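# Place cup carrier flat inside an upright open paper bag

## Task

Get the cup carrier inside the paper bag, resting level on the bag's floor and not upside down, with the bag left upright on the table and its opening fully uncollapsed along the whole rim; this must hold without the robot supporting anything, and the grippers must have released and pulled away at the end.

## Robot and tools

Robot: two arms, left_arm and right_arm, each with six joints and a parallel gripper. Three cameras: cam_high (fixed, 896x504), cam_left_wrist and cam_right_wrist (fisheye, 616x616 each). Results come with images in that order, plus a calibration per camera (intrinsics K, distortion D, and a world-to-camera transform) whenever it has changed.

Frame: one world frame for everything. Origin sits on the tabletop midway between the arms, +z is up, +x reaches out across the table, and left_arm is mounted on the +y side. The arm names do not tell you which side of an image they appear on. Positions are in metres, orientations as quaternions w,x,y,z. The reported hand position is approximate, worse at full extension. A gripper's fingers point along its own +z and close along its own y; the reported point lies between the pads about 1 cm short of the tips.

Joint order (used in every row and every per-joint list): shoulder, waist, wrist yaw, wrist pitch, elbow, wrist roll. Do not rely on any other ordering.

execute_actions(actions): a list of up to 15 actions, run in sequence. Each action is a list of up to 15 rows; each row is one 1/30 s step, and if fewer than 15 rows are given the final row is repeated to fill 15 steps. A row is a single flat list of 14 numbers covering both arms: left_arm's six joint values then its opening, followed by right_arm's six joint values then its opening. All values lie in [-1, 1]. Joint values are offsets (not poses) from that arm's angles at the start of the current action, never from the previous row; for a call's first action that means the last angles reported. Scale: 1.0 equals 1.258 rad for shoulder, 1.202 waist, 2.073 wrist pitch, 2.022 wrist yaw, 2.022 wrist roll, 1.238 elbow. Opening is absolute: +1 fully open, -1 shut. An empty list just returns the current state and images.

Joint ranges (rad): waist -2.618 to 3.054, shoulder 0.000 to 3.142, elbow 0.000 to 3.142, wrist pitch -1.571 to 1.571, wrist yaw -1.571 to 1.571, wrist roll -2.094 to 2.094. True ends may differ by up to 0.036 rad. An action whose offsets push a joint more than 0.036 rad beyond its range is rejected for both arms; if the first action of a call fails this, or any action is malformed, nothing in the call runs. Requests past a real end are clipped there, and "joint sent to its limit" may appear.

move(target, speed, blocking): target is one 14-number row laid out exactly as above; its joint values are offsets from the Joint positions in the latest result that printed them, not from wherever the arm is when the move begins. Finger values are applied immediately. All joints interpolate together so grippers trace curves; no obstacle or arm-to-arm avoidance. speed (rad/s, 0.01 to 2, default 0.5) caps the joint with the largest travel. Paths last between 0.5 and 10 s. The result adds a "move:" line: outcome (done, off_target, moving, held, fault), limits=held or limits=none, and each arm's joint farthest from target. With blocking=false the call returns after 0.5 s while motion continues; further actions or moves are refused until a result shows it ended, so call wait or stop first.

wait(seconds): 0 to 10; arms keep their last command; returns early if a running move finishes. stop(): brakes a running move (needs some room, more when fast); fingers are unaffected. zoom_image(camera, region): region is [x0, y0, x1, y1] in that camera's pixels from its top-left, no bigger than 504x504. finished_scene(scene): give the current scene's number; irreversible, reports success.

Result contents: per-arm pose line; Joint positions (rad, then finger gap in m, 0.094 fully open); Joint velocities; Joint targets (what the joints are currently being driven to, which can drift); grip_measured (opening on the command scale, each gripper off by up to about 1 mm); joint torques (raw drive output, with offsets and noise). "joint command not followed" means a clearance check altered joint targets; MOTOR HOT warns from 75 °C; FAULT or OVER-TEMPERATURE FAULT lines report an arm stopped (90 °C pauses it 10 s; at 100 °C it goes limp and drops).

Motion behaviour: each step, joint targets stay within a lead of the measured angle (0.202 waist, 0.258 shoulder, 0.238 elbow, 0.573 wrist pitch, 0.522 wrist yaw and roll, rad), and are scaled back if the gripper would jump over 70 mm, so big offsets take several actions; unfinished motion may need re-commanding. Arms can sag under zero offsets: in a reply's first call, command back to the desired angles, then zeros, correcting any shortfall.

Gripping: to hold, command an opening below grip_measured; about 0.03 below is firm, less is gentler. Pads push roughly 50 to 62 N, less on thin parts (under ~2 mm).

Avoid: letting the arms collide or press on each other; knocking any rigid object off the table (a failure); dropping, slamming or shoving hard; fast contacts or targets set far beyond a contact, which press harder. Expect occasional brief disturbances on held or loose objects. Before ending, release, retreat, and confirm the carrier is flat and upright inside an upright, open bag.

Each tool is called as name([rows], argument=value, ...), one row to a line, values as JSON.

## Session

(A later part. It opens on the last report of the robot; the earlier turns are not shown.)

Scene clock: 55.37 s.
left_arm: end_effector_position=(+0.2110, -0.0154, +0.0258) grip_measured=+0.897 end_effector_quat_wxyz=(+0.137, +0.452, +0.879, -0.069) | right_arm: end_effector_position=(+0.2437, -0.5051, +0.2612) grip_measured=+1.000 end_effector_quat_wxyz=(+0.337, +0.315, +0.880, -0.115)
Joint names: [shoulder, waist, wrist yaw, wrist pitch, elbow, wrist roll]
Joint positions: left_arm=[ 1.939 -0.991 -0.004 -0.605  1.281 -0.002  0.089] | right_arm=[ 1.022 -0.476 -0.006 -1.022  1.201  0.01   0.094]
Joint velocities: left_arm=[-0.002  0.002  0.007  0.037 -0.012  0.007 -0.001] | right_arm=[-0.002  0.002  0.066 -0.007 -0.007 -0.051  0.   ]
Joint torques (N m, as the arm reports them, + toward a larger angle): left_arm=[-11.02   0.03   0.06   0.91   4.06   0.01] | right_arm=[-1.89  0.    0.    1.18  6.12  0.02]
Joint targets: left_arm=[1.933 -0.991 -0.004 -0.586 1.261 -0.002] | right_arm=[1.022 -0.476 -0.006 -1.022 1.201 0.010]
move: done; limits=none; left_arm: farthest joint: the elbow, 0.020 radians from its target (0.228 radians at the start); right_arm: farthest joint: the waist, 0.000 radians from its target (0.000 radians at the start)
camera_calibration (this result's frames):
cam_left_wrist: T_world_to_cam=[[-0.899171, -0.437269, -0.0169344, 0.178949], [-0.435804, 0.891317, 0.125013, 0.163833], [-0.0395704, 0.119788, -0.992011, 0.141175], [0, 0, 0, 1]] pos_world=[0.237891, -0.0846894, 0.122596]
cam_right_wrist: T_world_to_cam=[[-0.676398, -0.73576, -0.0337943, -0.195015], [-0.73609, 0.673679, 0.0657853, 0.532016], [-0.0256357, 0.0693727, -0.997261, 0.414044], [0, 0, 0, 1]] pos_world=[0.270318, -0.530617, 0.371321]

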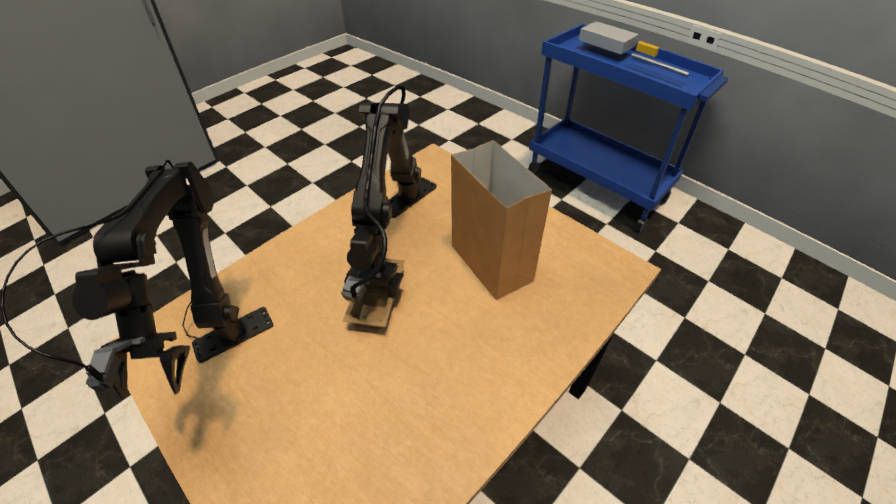

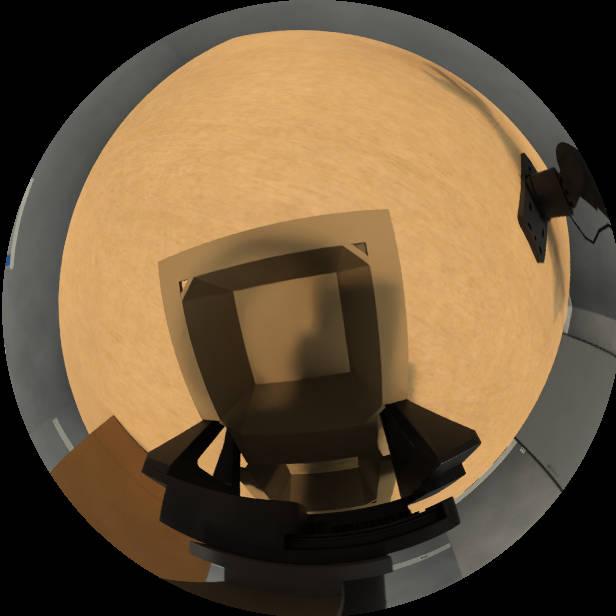

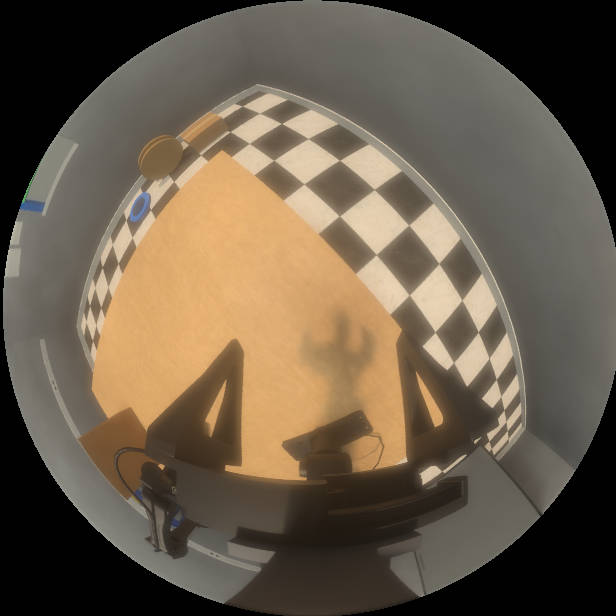

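move(target=[-0.018,0,0,0.012,-0.043,0,0.9, 0,0,0,0,0,0,1], speed=0.1)

execute_actions([
  [[0,0,0,0,0,0,0.68,0,0,0,0,0,0,1]],
  [[0,0,0,0,0,0,0.5,0,0,0,0,0,0,1]],
])

Scene clock: 57.30 s.
left_arm: end_effector_position=(+0.2112, -0.0158, +0.0266) grip_measured=+0.897 end_effector_quat_wxyz=(+0.148, +0.451, +0.877, -0.074) | right_arm: end_effector_position=(+0.2437, -0.5051, +0.2612) grip_measured=+1.000 end_effector_quat_wxyz=(+0.337, +0.315, +0.880, -0.115)
Joint names: [shoulder, waist, wrist yaw, wrist pitch, elbow, wrist roll]
Joint positions: left_arm=[ 1.922 -0.991 -0.004 -0.569  1.253 -0.002  0.089] | right_arm=[ 1.022 -0.476 -0.006 -1.022  1.201  0.01   0.094]
Joint velocities: left_arm=[-0.017  0.007 -0.051  0.051 -0.002 -0.007  0.002] | right_arm=[-0.017  0.012 -0.022 -0.022 -0.007 -0.066  0.   ]
Joint torques (N m, as the arm reports them, + toward a larger angle): left_arm=[-10.91   0.04   0.03   0.73   3.57   0.04] | right_arm=[-1.9   0.02  0.01  1.18  6.11  0.01]
Joint targets: left_arm=[1.916 -0.991 -0.004 -0.580 1.228 -0.002] | right_arm=[1.022 -0.476 -0.006 -1.022 1.201 0.010]
move: off_target (left_arm); limits=none; left_arm: farthest joint: the elbow, 0.025 radians from its target (0.054 radians at the start); right_arm: farthest joint: the waist, 0.000 radians from its target (0.000 radians at the start)
camera_calibration (this result's frames):
cam_left_wrist: T_world_to_cam=[[-0.898903, -0.437646, -0.0209602, 0.179079], [-0.437404, 0.893566, 0.101079, 0.165159], [-0.0255077, 0.100029, -0.994658, 0.138846], [0, 0, 0, 1]] pos_world=[0.236757, -0.083096, 0.125163]
cam_right_wrist: T_world_to_cam=[[-0.676398, -0.73576, -0.0337943, -0.195015], [-0.73609, 0.673679, 0.0657853, 0.532016], [-0.0256357, 0.0693727, -0.997261, 0.414044], [0, 0, 0, 1]] pos_world=[0.270318, -0.530617, 0.371321]

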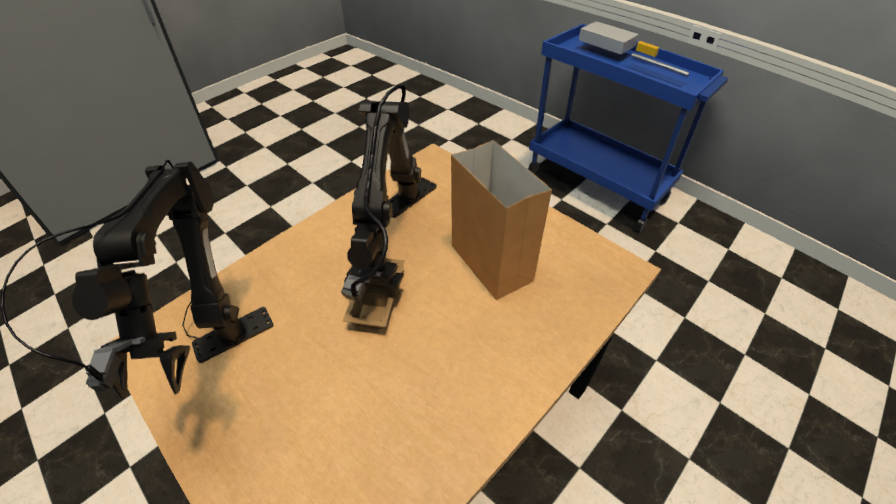

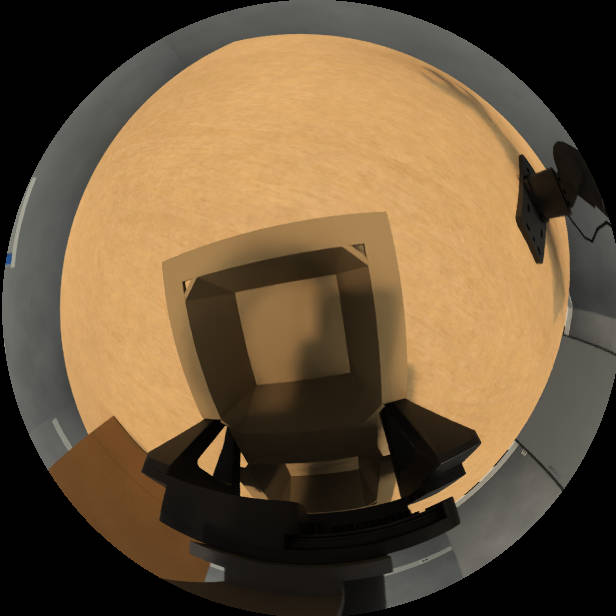

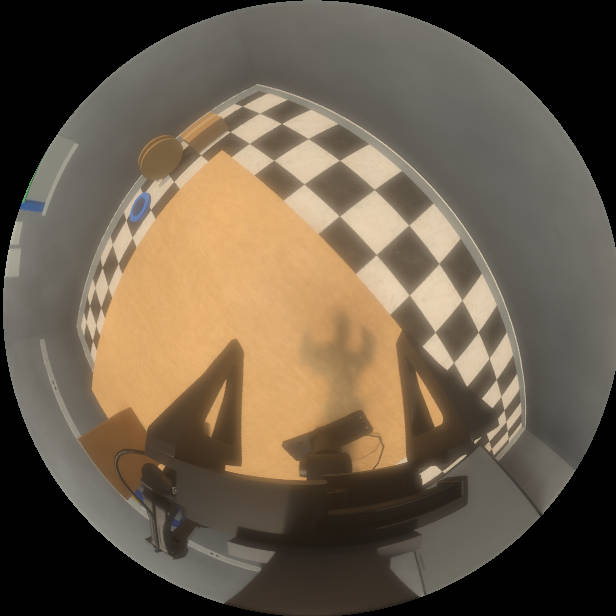

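Scene clock: 58.30 s.
left_arm: end_effector_position=(+0.2116, -0.0159, +0.0268) grip_measured=+0.611 end_effector_quat_wxyz=(+0.149, +0.451, +0.877, -0.074) | right_arm: end_effector_position=(+0.2437, -0.5051, +0.2612) grip_measured=+1.000 end_effector_quat_wxyz=(+0.337, +0.315, +0.880, -0.115)
Joint names: [shoulder, waist, wrist yaw, wrist pitch, elbow, wrist roll]
Joint positions: left_arm=[ 1.922 -0.991 -0.005 -0.567  1.253 -0.002  0.076] | right_arm=[ 1.022 -0.476 -0.006 -1.022  1.201  0.01   0.094]
Joint velocities: left_arm=[ 0.002  0.017  0.037 -0.037 -0.007 -0.051 -0.001] | right_arm=[-0.012 -0.002 -0.007  0.095  0.002 -0.051  0.   ]
Joint torques (N m, as the arm reports them, + toward a larger angle): left_arm=[-10.4    0.     0.04   0.81   5.2   -0.04] | right_arm=[-1.88 -0.03  0.    1.18  6.11  0.01]
Joint targets: left_arm=[1.922 -0.991 -0.005 -0.567 1.253 -0.002] | right_arm=[1.022 -0.476 -0.006 -1.022 1.201 0.010]
camera_calibration (this result's frames):
cam_left_wrist: T_world_to_cam=[[-0.898701, -0.437996, -0.0222775, 0.179328], [-0.437916, 0.893464, 0.099756, 0.165607], [-0.0237886, 0.0994065, -0.994763, 0.138626], [0, 0, 0, 1]] pos_world=[0.236982, -0.0831993, 0.125375]
cam_right_wrist: T_world_to_cam=[[-0.676398, -0.73576, -0.0337943, -0.195015], [-0.73609, 0.673679, 0.0657853, 0.532016], [-0.0256357, 0.0693727, -0.997261, 0.414044], [0, 0, 0, 1]] pos_world=[0.270318, -0.530617, 0.371321]

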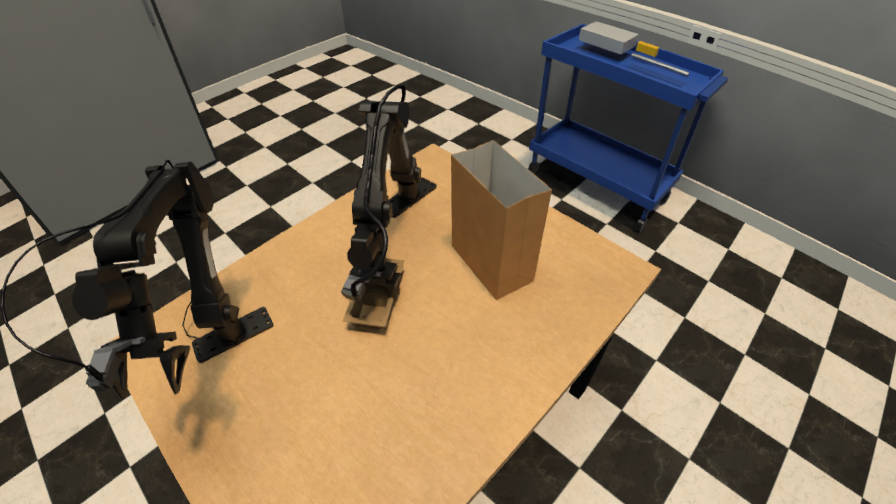

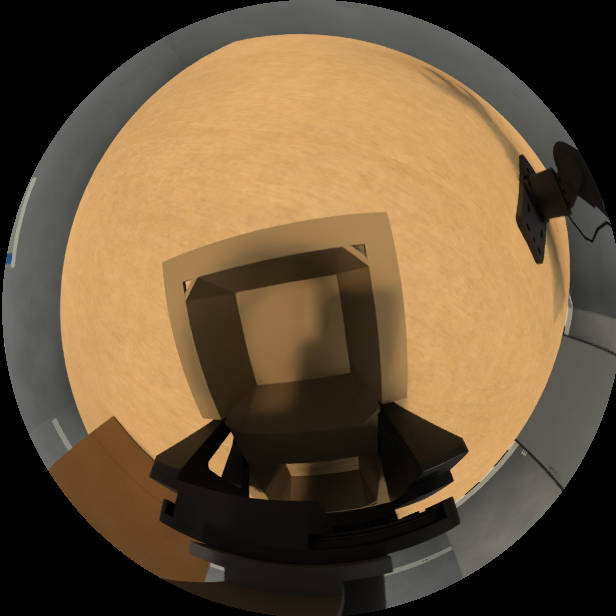

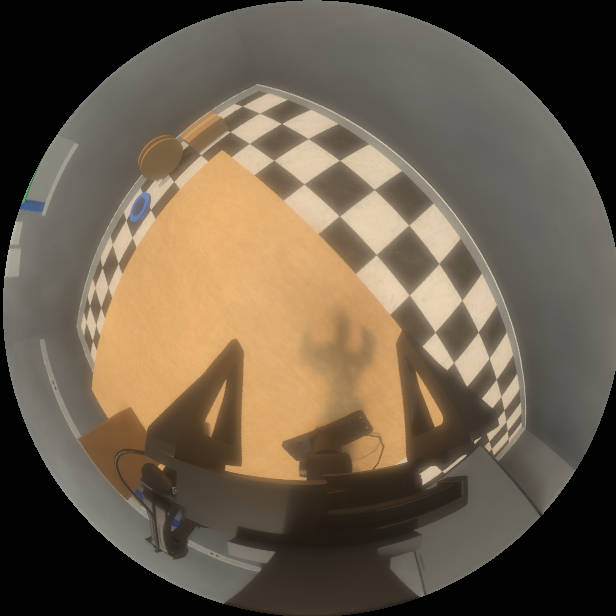

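move(target=[-0.03,0,0,-0.15,0.25,0,0.5, 0,0,0,0,0,0,1], speed=0.2)

Scene clock: 60.83 s.
left_arm: end_effector_position=(+0.2219, -0.0304, +0.1041) grip_measured=+0.611 end_effector_quat_wxyz=(+0.153, +0.450, +0.876, -0.076) | right_arm: end_effector_position=(+0.2437, -0.5051, +0.2612) grip_measured=+1.000 end_effector_quat_wxyz=(+0.337, +0.315, +0.880, -0.115)
Joint names: [shoulder, waist, wrist yaw, wrist pitch, elbow, wrist roll]
Joint positions: left_arm=[ 1.901 -0.991 -0.005 -0.868  1.541 -0.002  0.076] | right_arm=[ 1.022 -0.476 -0.006 -1.022  1.201  0.01   0.094]
Joint velocities: left_arm=[ 0.002  0.012  0.022 -0.007  0.007  0.022  0.001] | right_arm=[-0.007 -0.027  0.037  0.066 -0.017  0.051  0.   ]
Joint torques (N m, as the arm reports them, + toward a larger angle): left_arm=[-11.77   0.04   0.06   0.79   6.97  -0.04] | right_arm=[-1.89  0.01  0.    1.19  6.13  0.01]
Joint targets: left_arm=[1.885 -0.991 -0.005 -0.878 1.563 -0.002] | right_arm=[1.022 -0.476 -0.006 -1.022 1.201 0.010]
move: off_target (left_arm); limits=none; left_arm: farthest joint: the elbow, 0.021 radians from its target (0.309 radians at the start); right_arm: farthest joint: the waist, 0.000 radians from its target (0.000 radians at the start)
camera_calibration (this result's frames):
cam_left_wrist: T_world_to_cam=[[-0.898589, -0.438153, -0.0236551, 0.184077], [-0.438382, 0.894118, 0.0915124, 0.176269], [-0.0189459, 0.0926021, -0.995523, 0.216092], [0, 0, 0, 1]] pos_world=[0.246777, -0.096962, 0.203348]
cam_right_wrist: T_world_to_cam=[[-0.676398, -0.73576, -0.0337943, -0.195015], [-0.73609, 0.673679, 0.0657853, 0.532016], [-0.0256357, 0.0693727, -0.997261, 0.414044], [0, 0, 0, 1]] pos_world=[0.270318, -0.530617, 0.371321]

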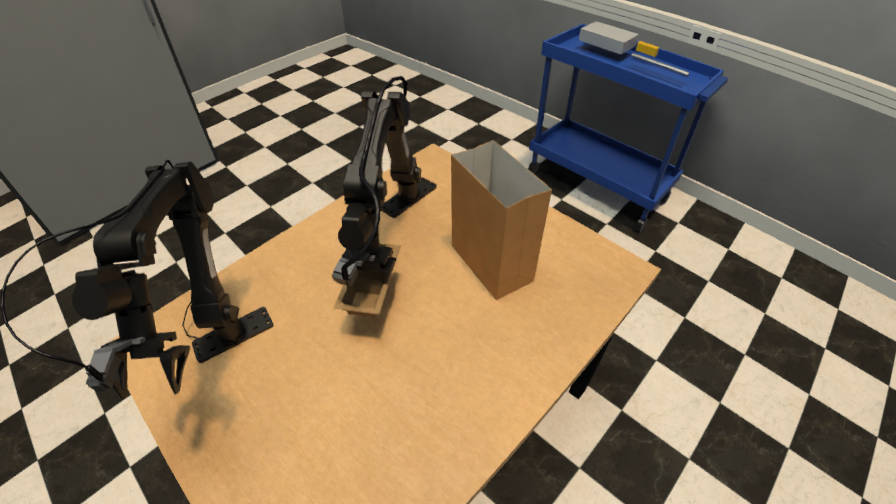

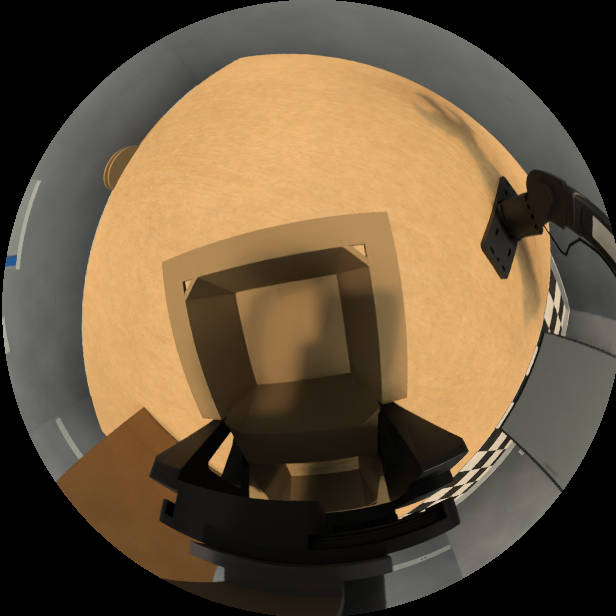

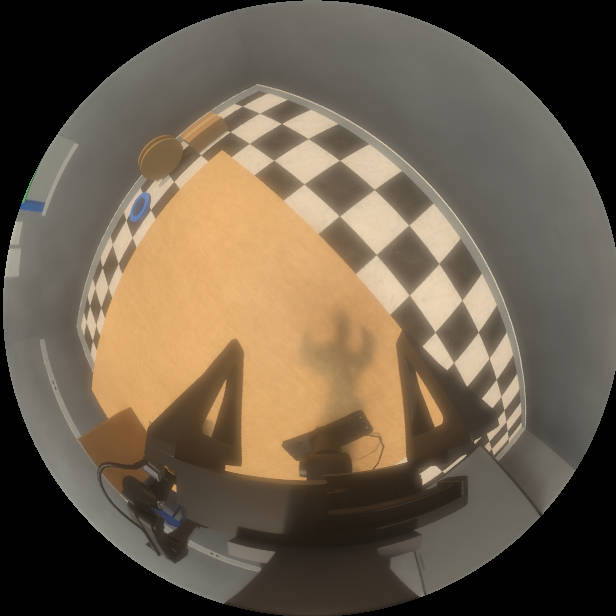

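move(target=[-0.185,0.1,0.104,-0.288,0.678,0.1,0.5, 0,0,0,0,0,0,1], speed=0.4)

Scene clock: 65.93 s.
left_arm: end_effector_position=(+0.1910, +0.0251, +0.4140) grip_measured=+0.611 end_effector_quat_wxyz=(+0.343, +0.485, +0.777, -0.209) | right_arm: end_effector_position=(+0.2437, -0.5051, +0.2612) grip_measured=+1.000 end_effector_quat_wxyz=(+0.337, +0.315, +0.880, -0.115)
Joint names: [shoulder, waist, wrist yaw, wrist pitch, elbow, wrist roll]
Joint positions: left_arm=[ 1.674 -0.879  0.194 -1.453  2.364  0.194  0.076] | right_arm=[ 1.022 -0.476 -0.006 -1.022  1.201  0.01   0.094]
Joint velocities: left_arm=[ 0.007 -0.012 -0.007 -0.022  0.002 -0.037 -0.   ] | right_arm=[-0.007 -0.002 -0.022 -0.037 -0.002 -0.022  0.   ]
Joint torques (N m, as the arm reports them, + toward a larger angle): left_arm=[-6.7   0.59  0.22  1.43  5.    0.05] | right_arm=[-1.9   0.02  0.    1.18  6.13  0.01]
Joint targets: left_arm=[1.669 -0.871 0.205 -1.465 2.381 0.200] | right_arm=[1.022 -0.476 -0.006 -1.022 1.201 0.010]
move: done; limits=none; left_arm: farthest joint: the elbow, 0.016 radians from its target (0.839 radians at the start); right_arm: farthest joint: the waist, 0.000 radians from its target (0.000 radians at the start)
camera_calibration (this result's frames):
cam_left_wrist: T_world_to_cam=[[-0.94499, -0.310341, -0.103353, 0.226661], [-0.252184, 0.892468, -0.374038, 0.242016], [0.208319, -0.327398, -0.921637, 0.455349], [0, 0, 0, 1]] pos_world=[0.180367, 0.00343117, 0.533616]
cam_right_wrist: T_world_to_cam=[[-0.676398, -0.73576, -0.0337943, -0.195015], [-0.73609, 0.673679, 0.0657853, 0.532016], [-0.0256357, 0.0693727, -0.997261, 0.414044], [0, 0, 0, 1]] pos_world=[0.270318, -0.530617, 0.371321]

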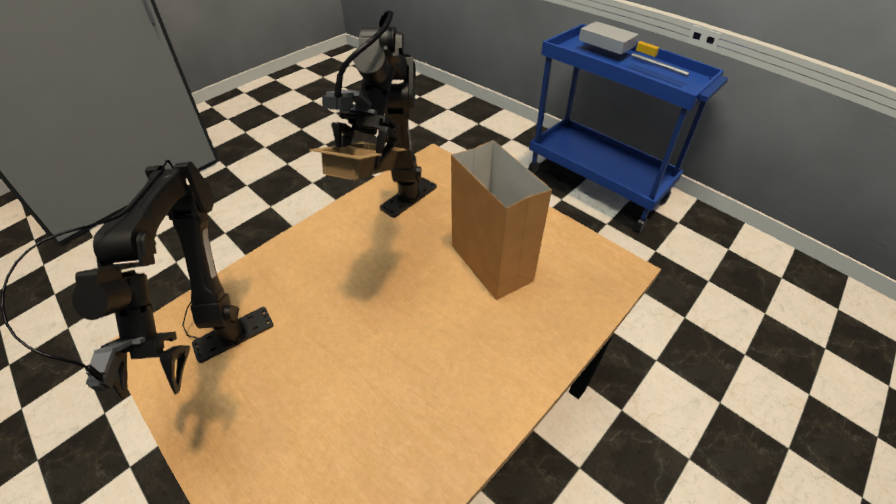

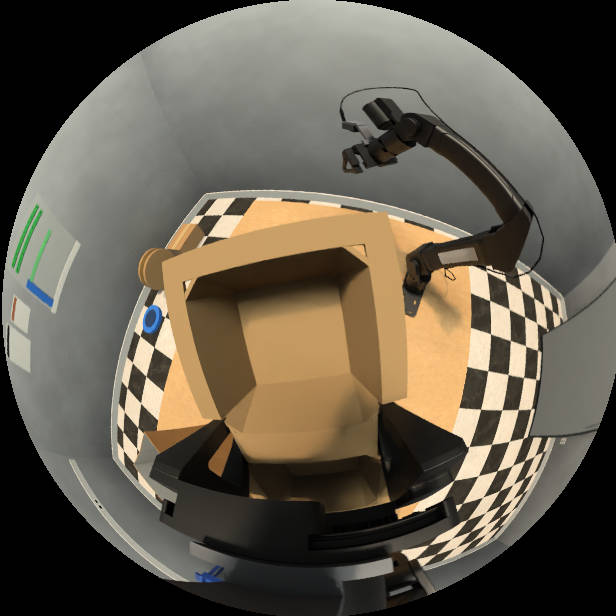

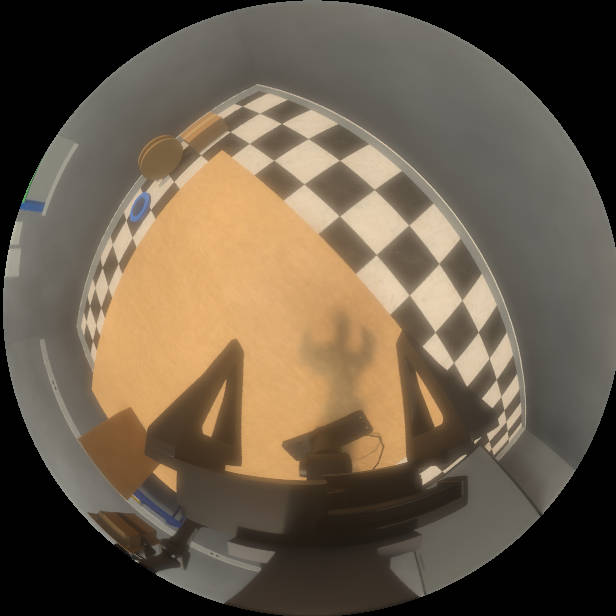

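move(target=[-0.005,0.706,0.003,0,0.012,0,0.5, 0,0,0,0,0,0,1], speed=0.4)

zoom_image(camera="cam_high", region=[400, 40, 600, 240])

Scene clock: 68.70 s.
left_arm: end_effector_position=(+0.3407, +0.2952, +0.4140) grip_measured=+0.611 end_effector_quat_wxyz=(+0.398, +0.124, +0.908, -0.050) | right_arm: end_effector_position=(+0.2437, -0.5051, +0.2612) grip_measured=+1.000 end_effector_quat_wxyz=(+0.337, +0.315, +0.880, -0.115)
Joint names: [shoulder, waist, wrist yaw, wrist pitch, elbow, wrist roll]
Joint positions: left_arm=[ 1.674 -0.034  0.193 -1.453  2.364  0.194  0.076] | right_arm=[ 1.022 -0.476 -0.006 -1.022  1.201  0.01   0.094]
Joint velocities: left_arm=[ 0.002 -0.002 -0.081 -0.051 -0.007 -0.022  0.002] | right_arm=[-0.012  0.002 -0.022  0.022 -0.002 -0.051  0.   ]
Joint torques (N m, as the arm reports them, + toward a larger angle): left_arm=[-6.81  0.34  0.2   1.51  4.88  0.03] | right_arm=[-1.87 -0.02  0.    1.18  6.14  0.02]
Joint targets: left_arm=[1.667 -0.030 0.200 -1.453 2.379 0.194] | right_arm=[1.022 -0.476 -0.006 -1.022 1.201 0.010]
move: done; limits=none; left_arm: farthest joint: the elbow, 0.015 radians from its target (0.015 radians at the start); right_arm: farthest joint: the waist, 0.000 radians from its target (0.000 radians at the start)
camera_calibration (this result's frames):
cam_left_wrist: T_world_to_cam=[[-0.394871, -0.912877, -0.103594, 0.442431], [-0.835022, 0.403628, -0.37393, 0.381475], [0.383165, -0.0611512, -0.921653, 0.374461], [0, 0, 0, 1]] pos_world=[0.349762, 0.27281, 0.533601]
cam_right_wrist: T_world_to_cam=[[-0.676398, -0.73576, -0.0337943, -0.195015], [-0.73609, 0.673679, 0.0657853, 0.532016], [-0.0256357, 0.0693727, -0.997261, 0.414044], [0, 0, 0, 1]] pos_world=[0.270318, -0.530617, 0.371321]

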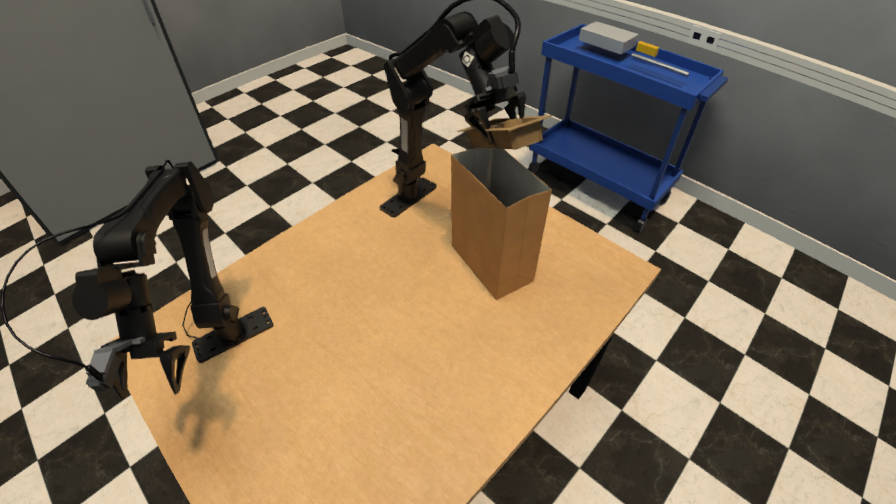

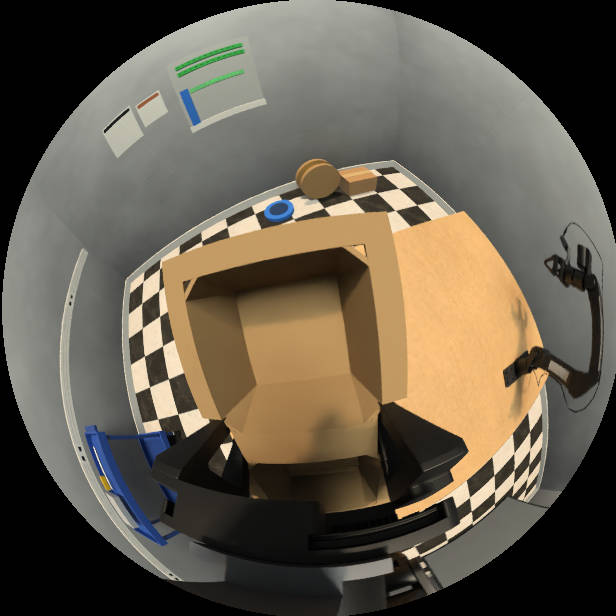

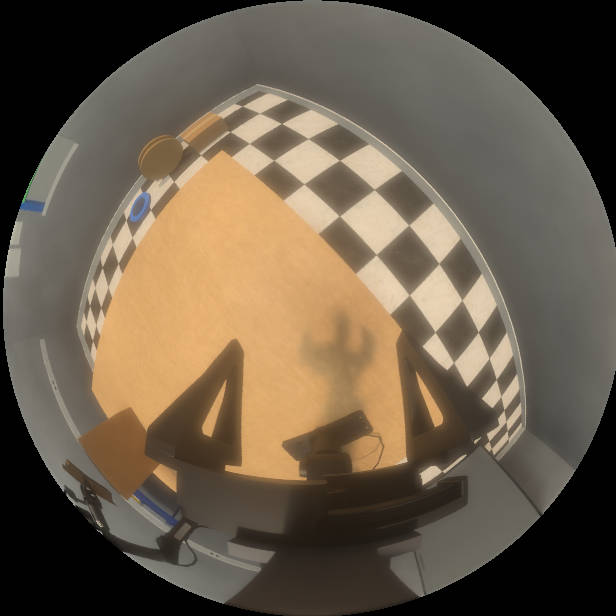

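Region (400, 40, 600, 240) of cam_high's 896x504 image, scaled by 2.520, with more detail than that image has.

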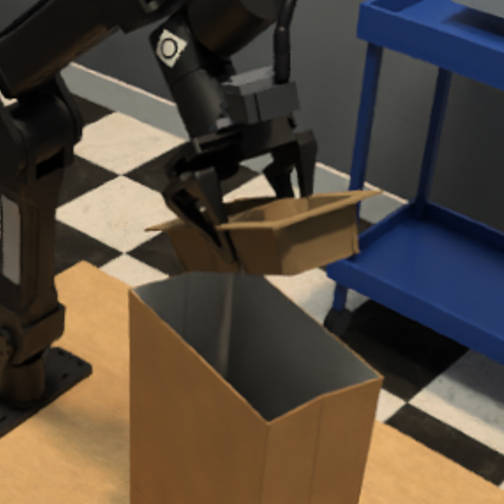

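move(target=[-0.108,-0.033,0,0.148,-0.425,-0.012,0.5, 0,0,0,0,0,0,1], speed=0.2)

zoom_image(camera="cam_high", region=[400, 60, 600, 260])

Scene clock: 73.10 s.
left_arm: end_effector_position=(+0.3581, +0.2828, +0.3228) grip_measured=+0.611 end_effector_quat_wxyz=(+0.349, +0.128, +0.926, -0.065) | right_arm: end_effector_position=(+0.2437, -0.5051, +0.2612) grip_measured=+1.000 end_effector_quat_wxyz=(+0.337, +0.315, +0.880, -0.115)
Joint names: [shoulder, waist, wrist yaw, wrist pitch, elbow, wrist roll]
Joint positions: left_arm=[ 1.56  -0.066  0.193 -1.156  1.849  0.177  0.076] | right_arm=[ 1.022 -0.476 -0.006 -1.022  1.201  0.01   0.094]
Joint velocities: left_arm=[ 0.002 -0.002  0.007  0.007 -0.007 -0.051  0.001] | right_arm=[-0.002  0.022 -0.022  0.051 -0.012  0.022  0.   ]
Joint torques (N m, as the arm reports them, + toward a larger angle): left_arm=[-8.55 -0.58  0.08  1.48  4.69 -0.08] | right_arm=[-1.89  0.    0.    1.19  6.12  0.02]
Joint targets: left_arm=[1.538 -0.074 0.194 -1.147 1.838 0.169] | right_arm=[1.022 -0.476 -0.006 -1.022 1.201 0.010]
move: off_target (left_arm); limits=none; left_arm: farthest joint: the shoulder, 0.022 radians from its target (0.136 radians at the start); right_arm: farthest joint: the waist, 0.000 radians from its target (0.000 radians at the start)
camera_calibration (this result's frames):
cam_left_wrist: T_world_to_cam=[[-0.421285, -0.90551, -0.0507036, 0.418897], [-0.862358, 0.417266, -0.286754, 0.344727], [0.280815, -0.0770806, -0.956662, 0.335485], [0, 0, 0, 1]] pos_world=[0.379544, 0.261332, 0.441037]
cam_right_wrist: T_world_to_cam=[[-0.676398, -0.73576, -0.0337943, -0.195015], [-0.73609, 0.673679, 0.0657853, 0.532016], [-0.0256357, 0.0693727, -0.997261, 0.414044], [0, 0, 0, 1]] pos_world=[0.270318, -0.530617, 0.371321]

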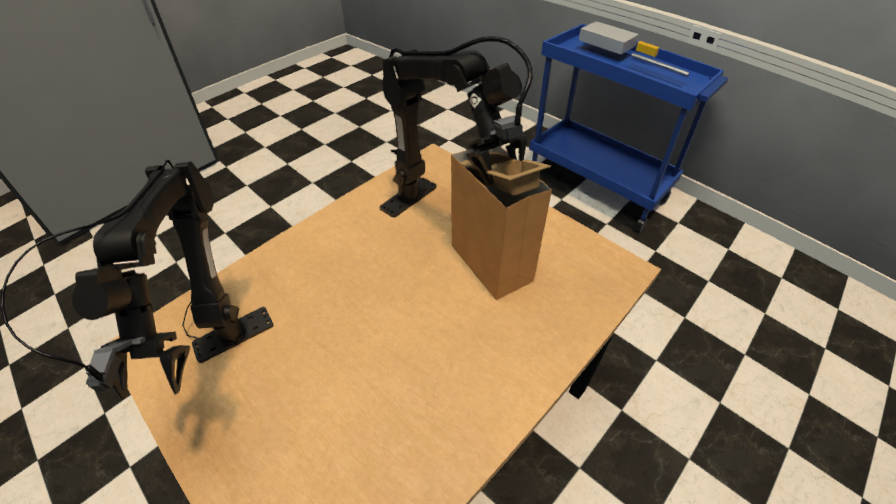

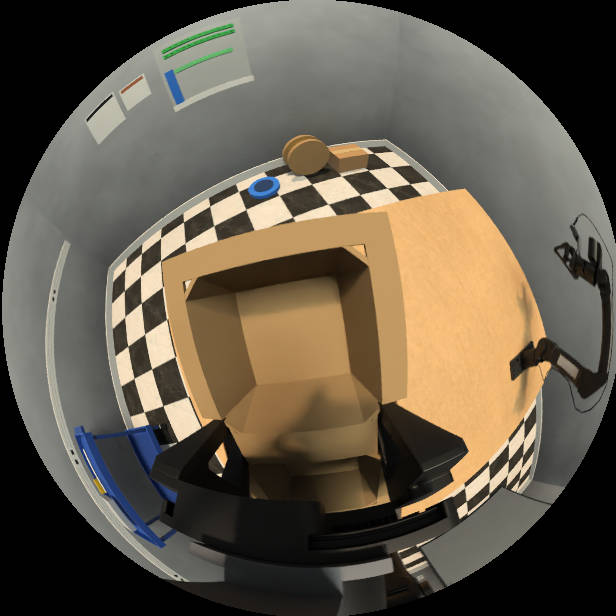

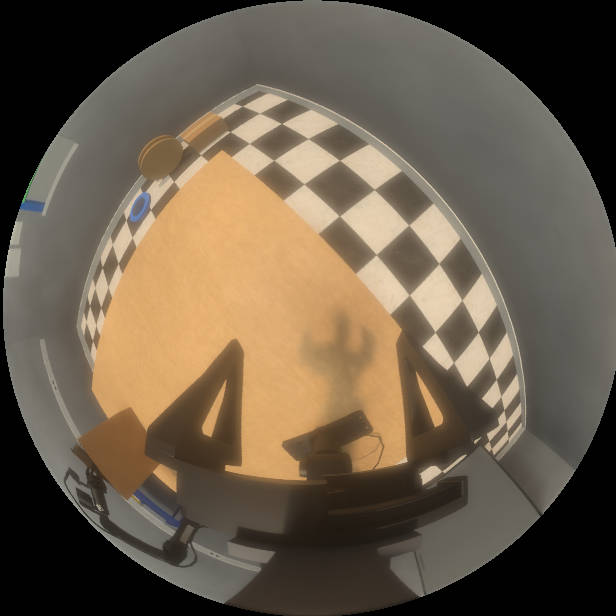

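Region (400, 60, 600, 260) of cam_high's 896x504 image, scaled by 2.520, with more detail than that image has.

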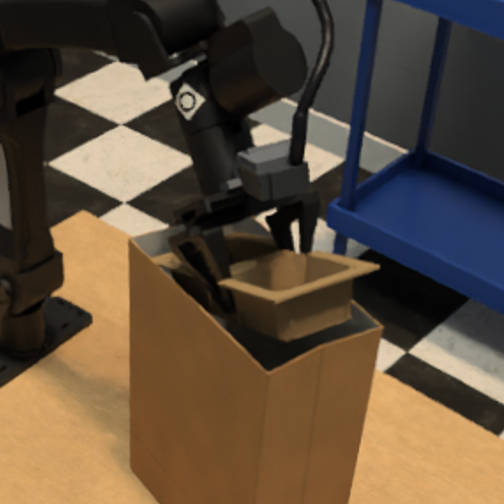

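move(target=[-0.128,-0.016,-0.018,0.101,-0.31,0.005,0.5, 0,0,0,0,0,0,1], speed=0.15)

zoom_image(camera="cam_high", region=[400, 60, 600, 260])

Scene clock: 77.00 s.
left_arm: end_effector_position=(+0.3392, +0.2852, +0.2602) grip_measured=+0.611 end_effector_quat_wxyz=(+0.333, +0.129, +0.933, -0.051) | right_arm: end_effector_position=(+0.2437, -0.5051, +0.2612) grip_measured=+1.000 end_effector_quat_wxyz=(+0.337, +0.315, +0.880, -0.115)
Joint names: [shoulder, waist, wrist yaw, wrist pitch, elbow, wrist roll]
Joint positions: left_arm=[ 1.422 -0.077  0.159 -0.956  1.477  0.181  0.076] | right_arm=[ 1.022 -0.476 -0.006 -1.022  1.201  0.01   0.094]
Joint velocities: left_arm=[-0.012  0.002  0.022 -0.037 -0.017  0.007  0.001] | right_arm=[ 0.002  0.012 -0.095  0.051 -0.017  0.051  0.   ]
Joint torques (N m, as the arm reports them, + toward a larger angle): left_arm=[-7.76 -0.53  0.1   1.45  4.86  0.09] | right_arm=[-1.88  0.01  0.    1.18  6.13  0.02]
Joint targets: left_arm=[1.399 -0.085 0.157 -0.947 1.465 0.188] | right_arm=[1.022 -0.476 -0.006 -1.022 1.201 0.010]
move: off_target (left_arm); limits=none; left_arm: farthest joint: the shoulder, 0.023 radians from its target (0.161 radians at the start); right_arm: farthest joint: the waist, 0.000 radians from its target (0.000 radians at the start)
camera_calibration (this result's frames):
cam_left_wrist: T_world_to_cam=[[-0.416004, -0.907053, -0.0647781, 0.412248], [-0.873953, 0.418474, -0.247157, 0.302821], [0.251292, -0.0462053, -0.966808, 0.284916], [0, 0, 0, 1]] pos_world=[0.364551, 0.260373, 0.377008]
cam_right_wrist: T_world_to_cam=[[-0.676398, -0.73576, -0.0337943, -0.195015], [-0.73609, 0.673679, 0.0657853, 0.532016], [-0.0256357, 0.0693727, -0.997261, 0.414044], [0, 0, 0, 1]] pos_world=[0.270318, -0.530617, 0.371321]

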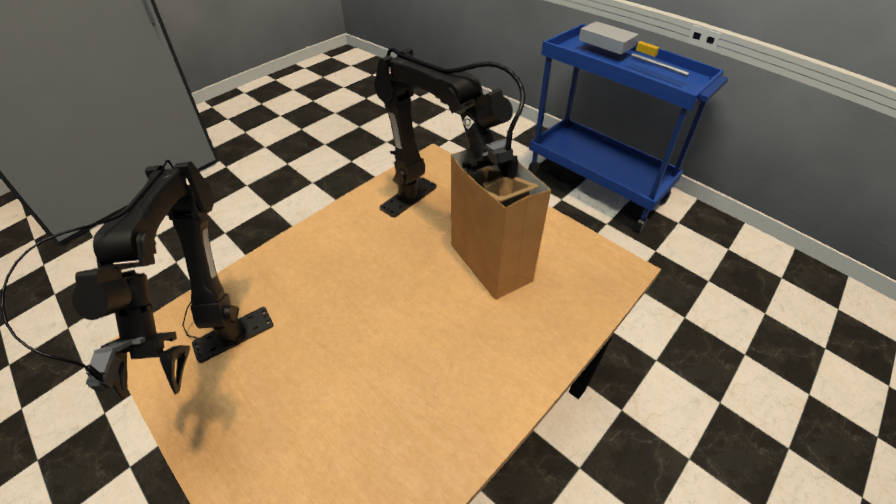

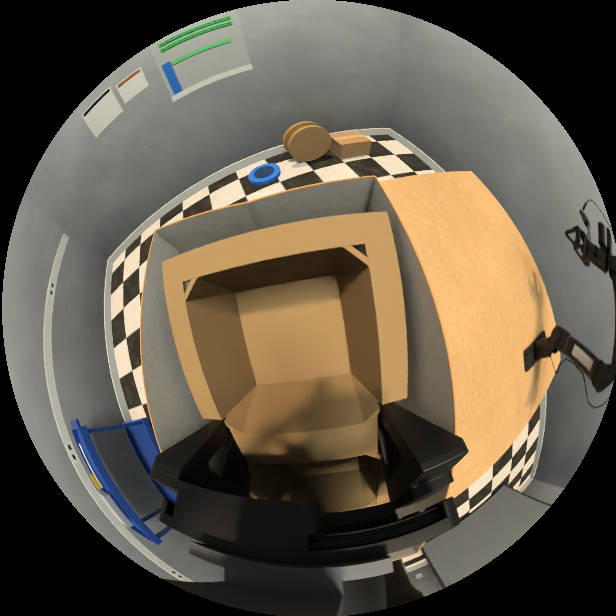

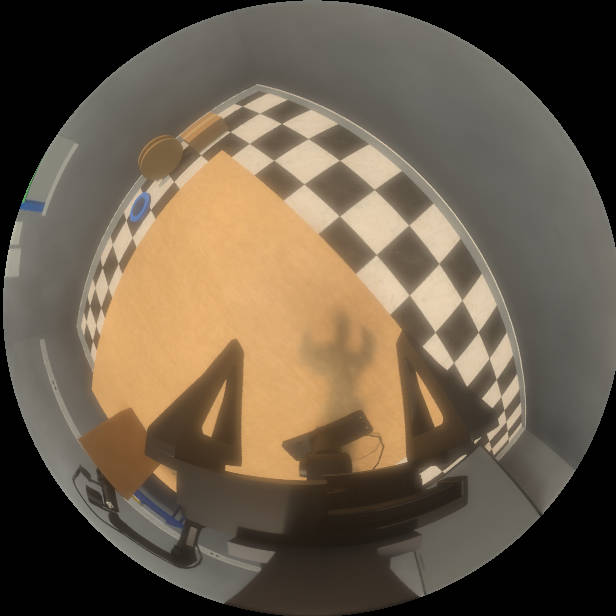

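Region (400, 60, 600, 260) of cam_high's 896x504 image, scaled by 2.520, with more detail than that image has.

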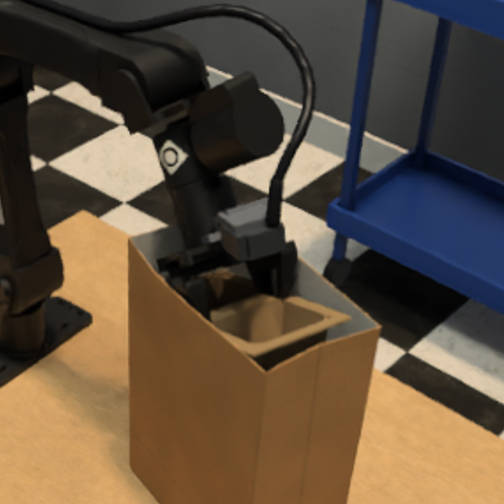

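move(target=[0.222,-0.042,-0.047,-0.148,0.214,0.012,0.5, 0,0,0,0,0,0,1], speed=0.15)

zoom_image(camera="cam_high", region=[400, 60, 600, 310])

Scene clock: 80.27 s.
left_arm: end_effector_position=(+0.3425, +0.2852, +0.2127) grip_measured=+0.611 end_effector_quat_wxyz=(+0.172, +0.142, +0.974, -0.023) | right_arm: end_effector_position=(+0.2437, -0.5051, +0.2612) grip_measured=+1.000 end_effector_quat_wxyz=(+0.337, +0.315, +0.880, -0.115)
Joint names: [shoulder, waist, wrist yaw, wrist pitch, elbow, wrist roll]
Joint positions: left_arm=[ 1.694 -0.119  0.067 -1.252  1.717  0.198  0.076] | right_arm=[ 1.022 -0.476 -0.006 -1.022  1.201  0.01   0.094]
Joint velocities: left_arm=[ 0.012 -0.007  0.007 -0.007 -0.002 -0.051  0.   ] | right_arm=[-0.012 -0.017 -0.051  0.022 -0.002  0.007  0.   ]
Joint torques (N m, as the arm reports them, + toward a larger angle): left_arm=[-7.76 -0.51  0.04  0.78  7.23  0.  ] | right_arm=[-1.89  0.    0.    1.19  6.12  0.02]
Joint targets: left_arm=[1.701 -0.127 0.064 -1.262 1.742 0.205] | right_arm=[1.022 -0.476 -0.006 -1.022 1.201 0.010]
move: off_target (left_arm); limits=none; left_arm: farthest joint: the elbow, 0.025 radians from its target (0.265 radians at the start); right_arm: farthest joint: the waist, 0.000 radians from its target (0.000 radians at the start)
camera_calibration (this result's frames):
cam_left_wrist: T_world_to_cam=[[-0.4417, -0.896817, -0.0249114, 0.407953], [-0.89475, 0.438307, 0.0855017, 0.224598], [-0.0657606, 0.0600556, -0.996027, 0.322609], [0, 0, 0, 1]] pos_world=[0.402367, 0.248042, 0.312286]
cam_right_wrist: T_world_to_cam=[[-0.676398, -0.73576, -0.0337943, -0.195015], [-0.73609, 0.673679, 0.0657853, 0.532016], [-0.0256357, 0.0693727, -0.997261, 0.414044], [0, 0, 0, 1]] pos_world=[0.270318, -0.530617, 0.371321]

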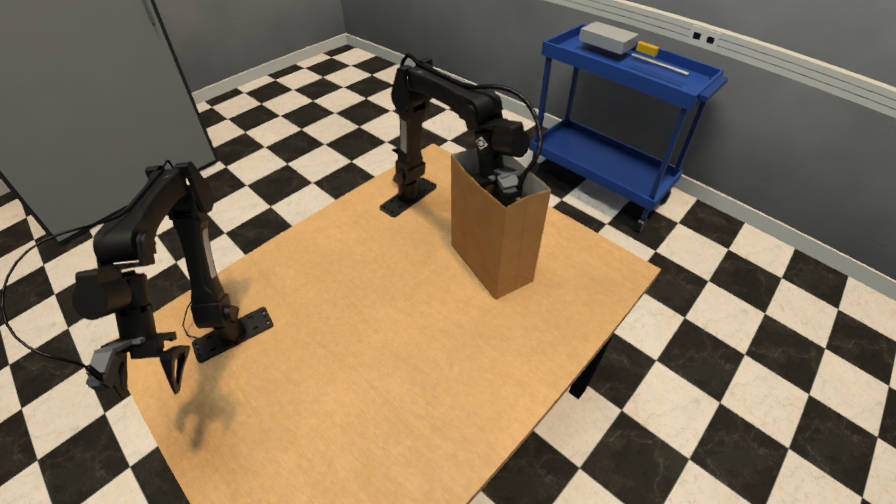

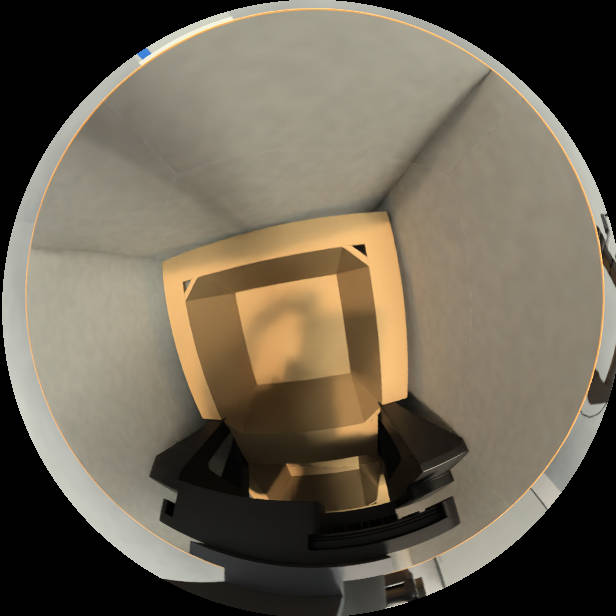

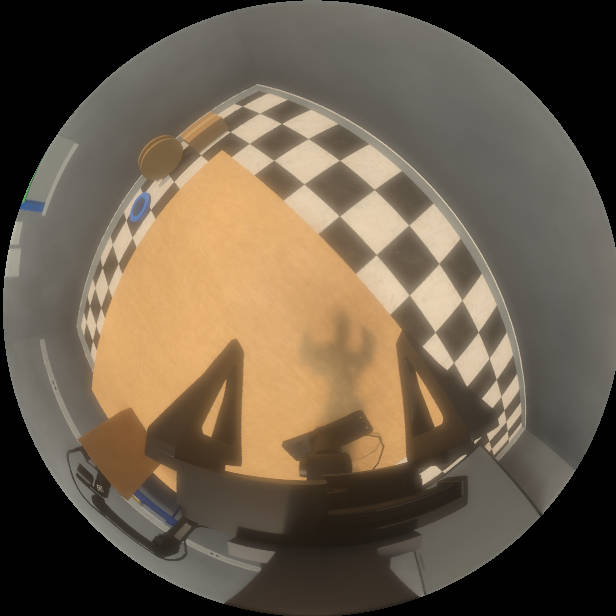

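Region (400, 60, 600, 310) of cam_high's 896x504 image, scaled by 2.016, with more detail than that image has; it fills the left 403 columns of this view, and the rest is white.

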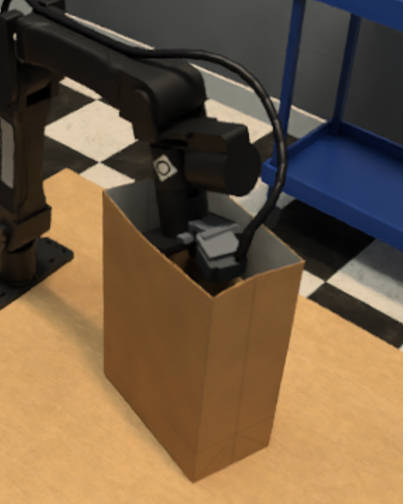

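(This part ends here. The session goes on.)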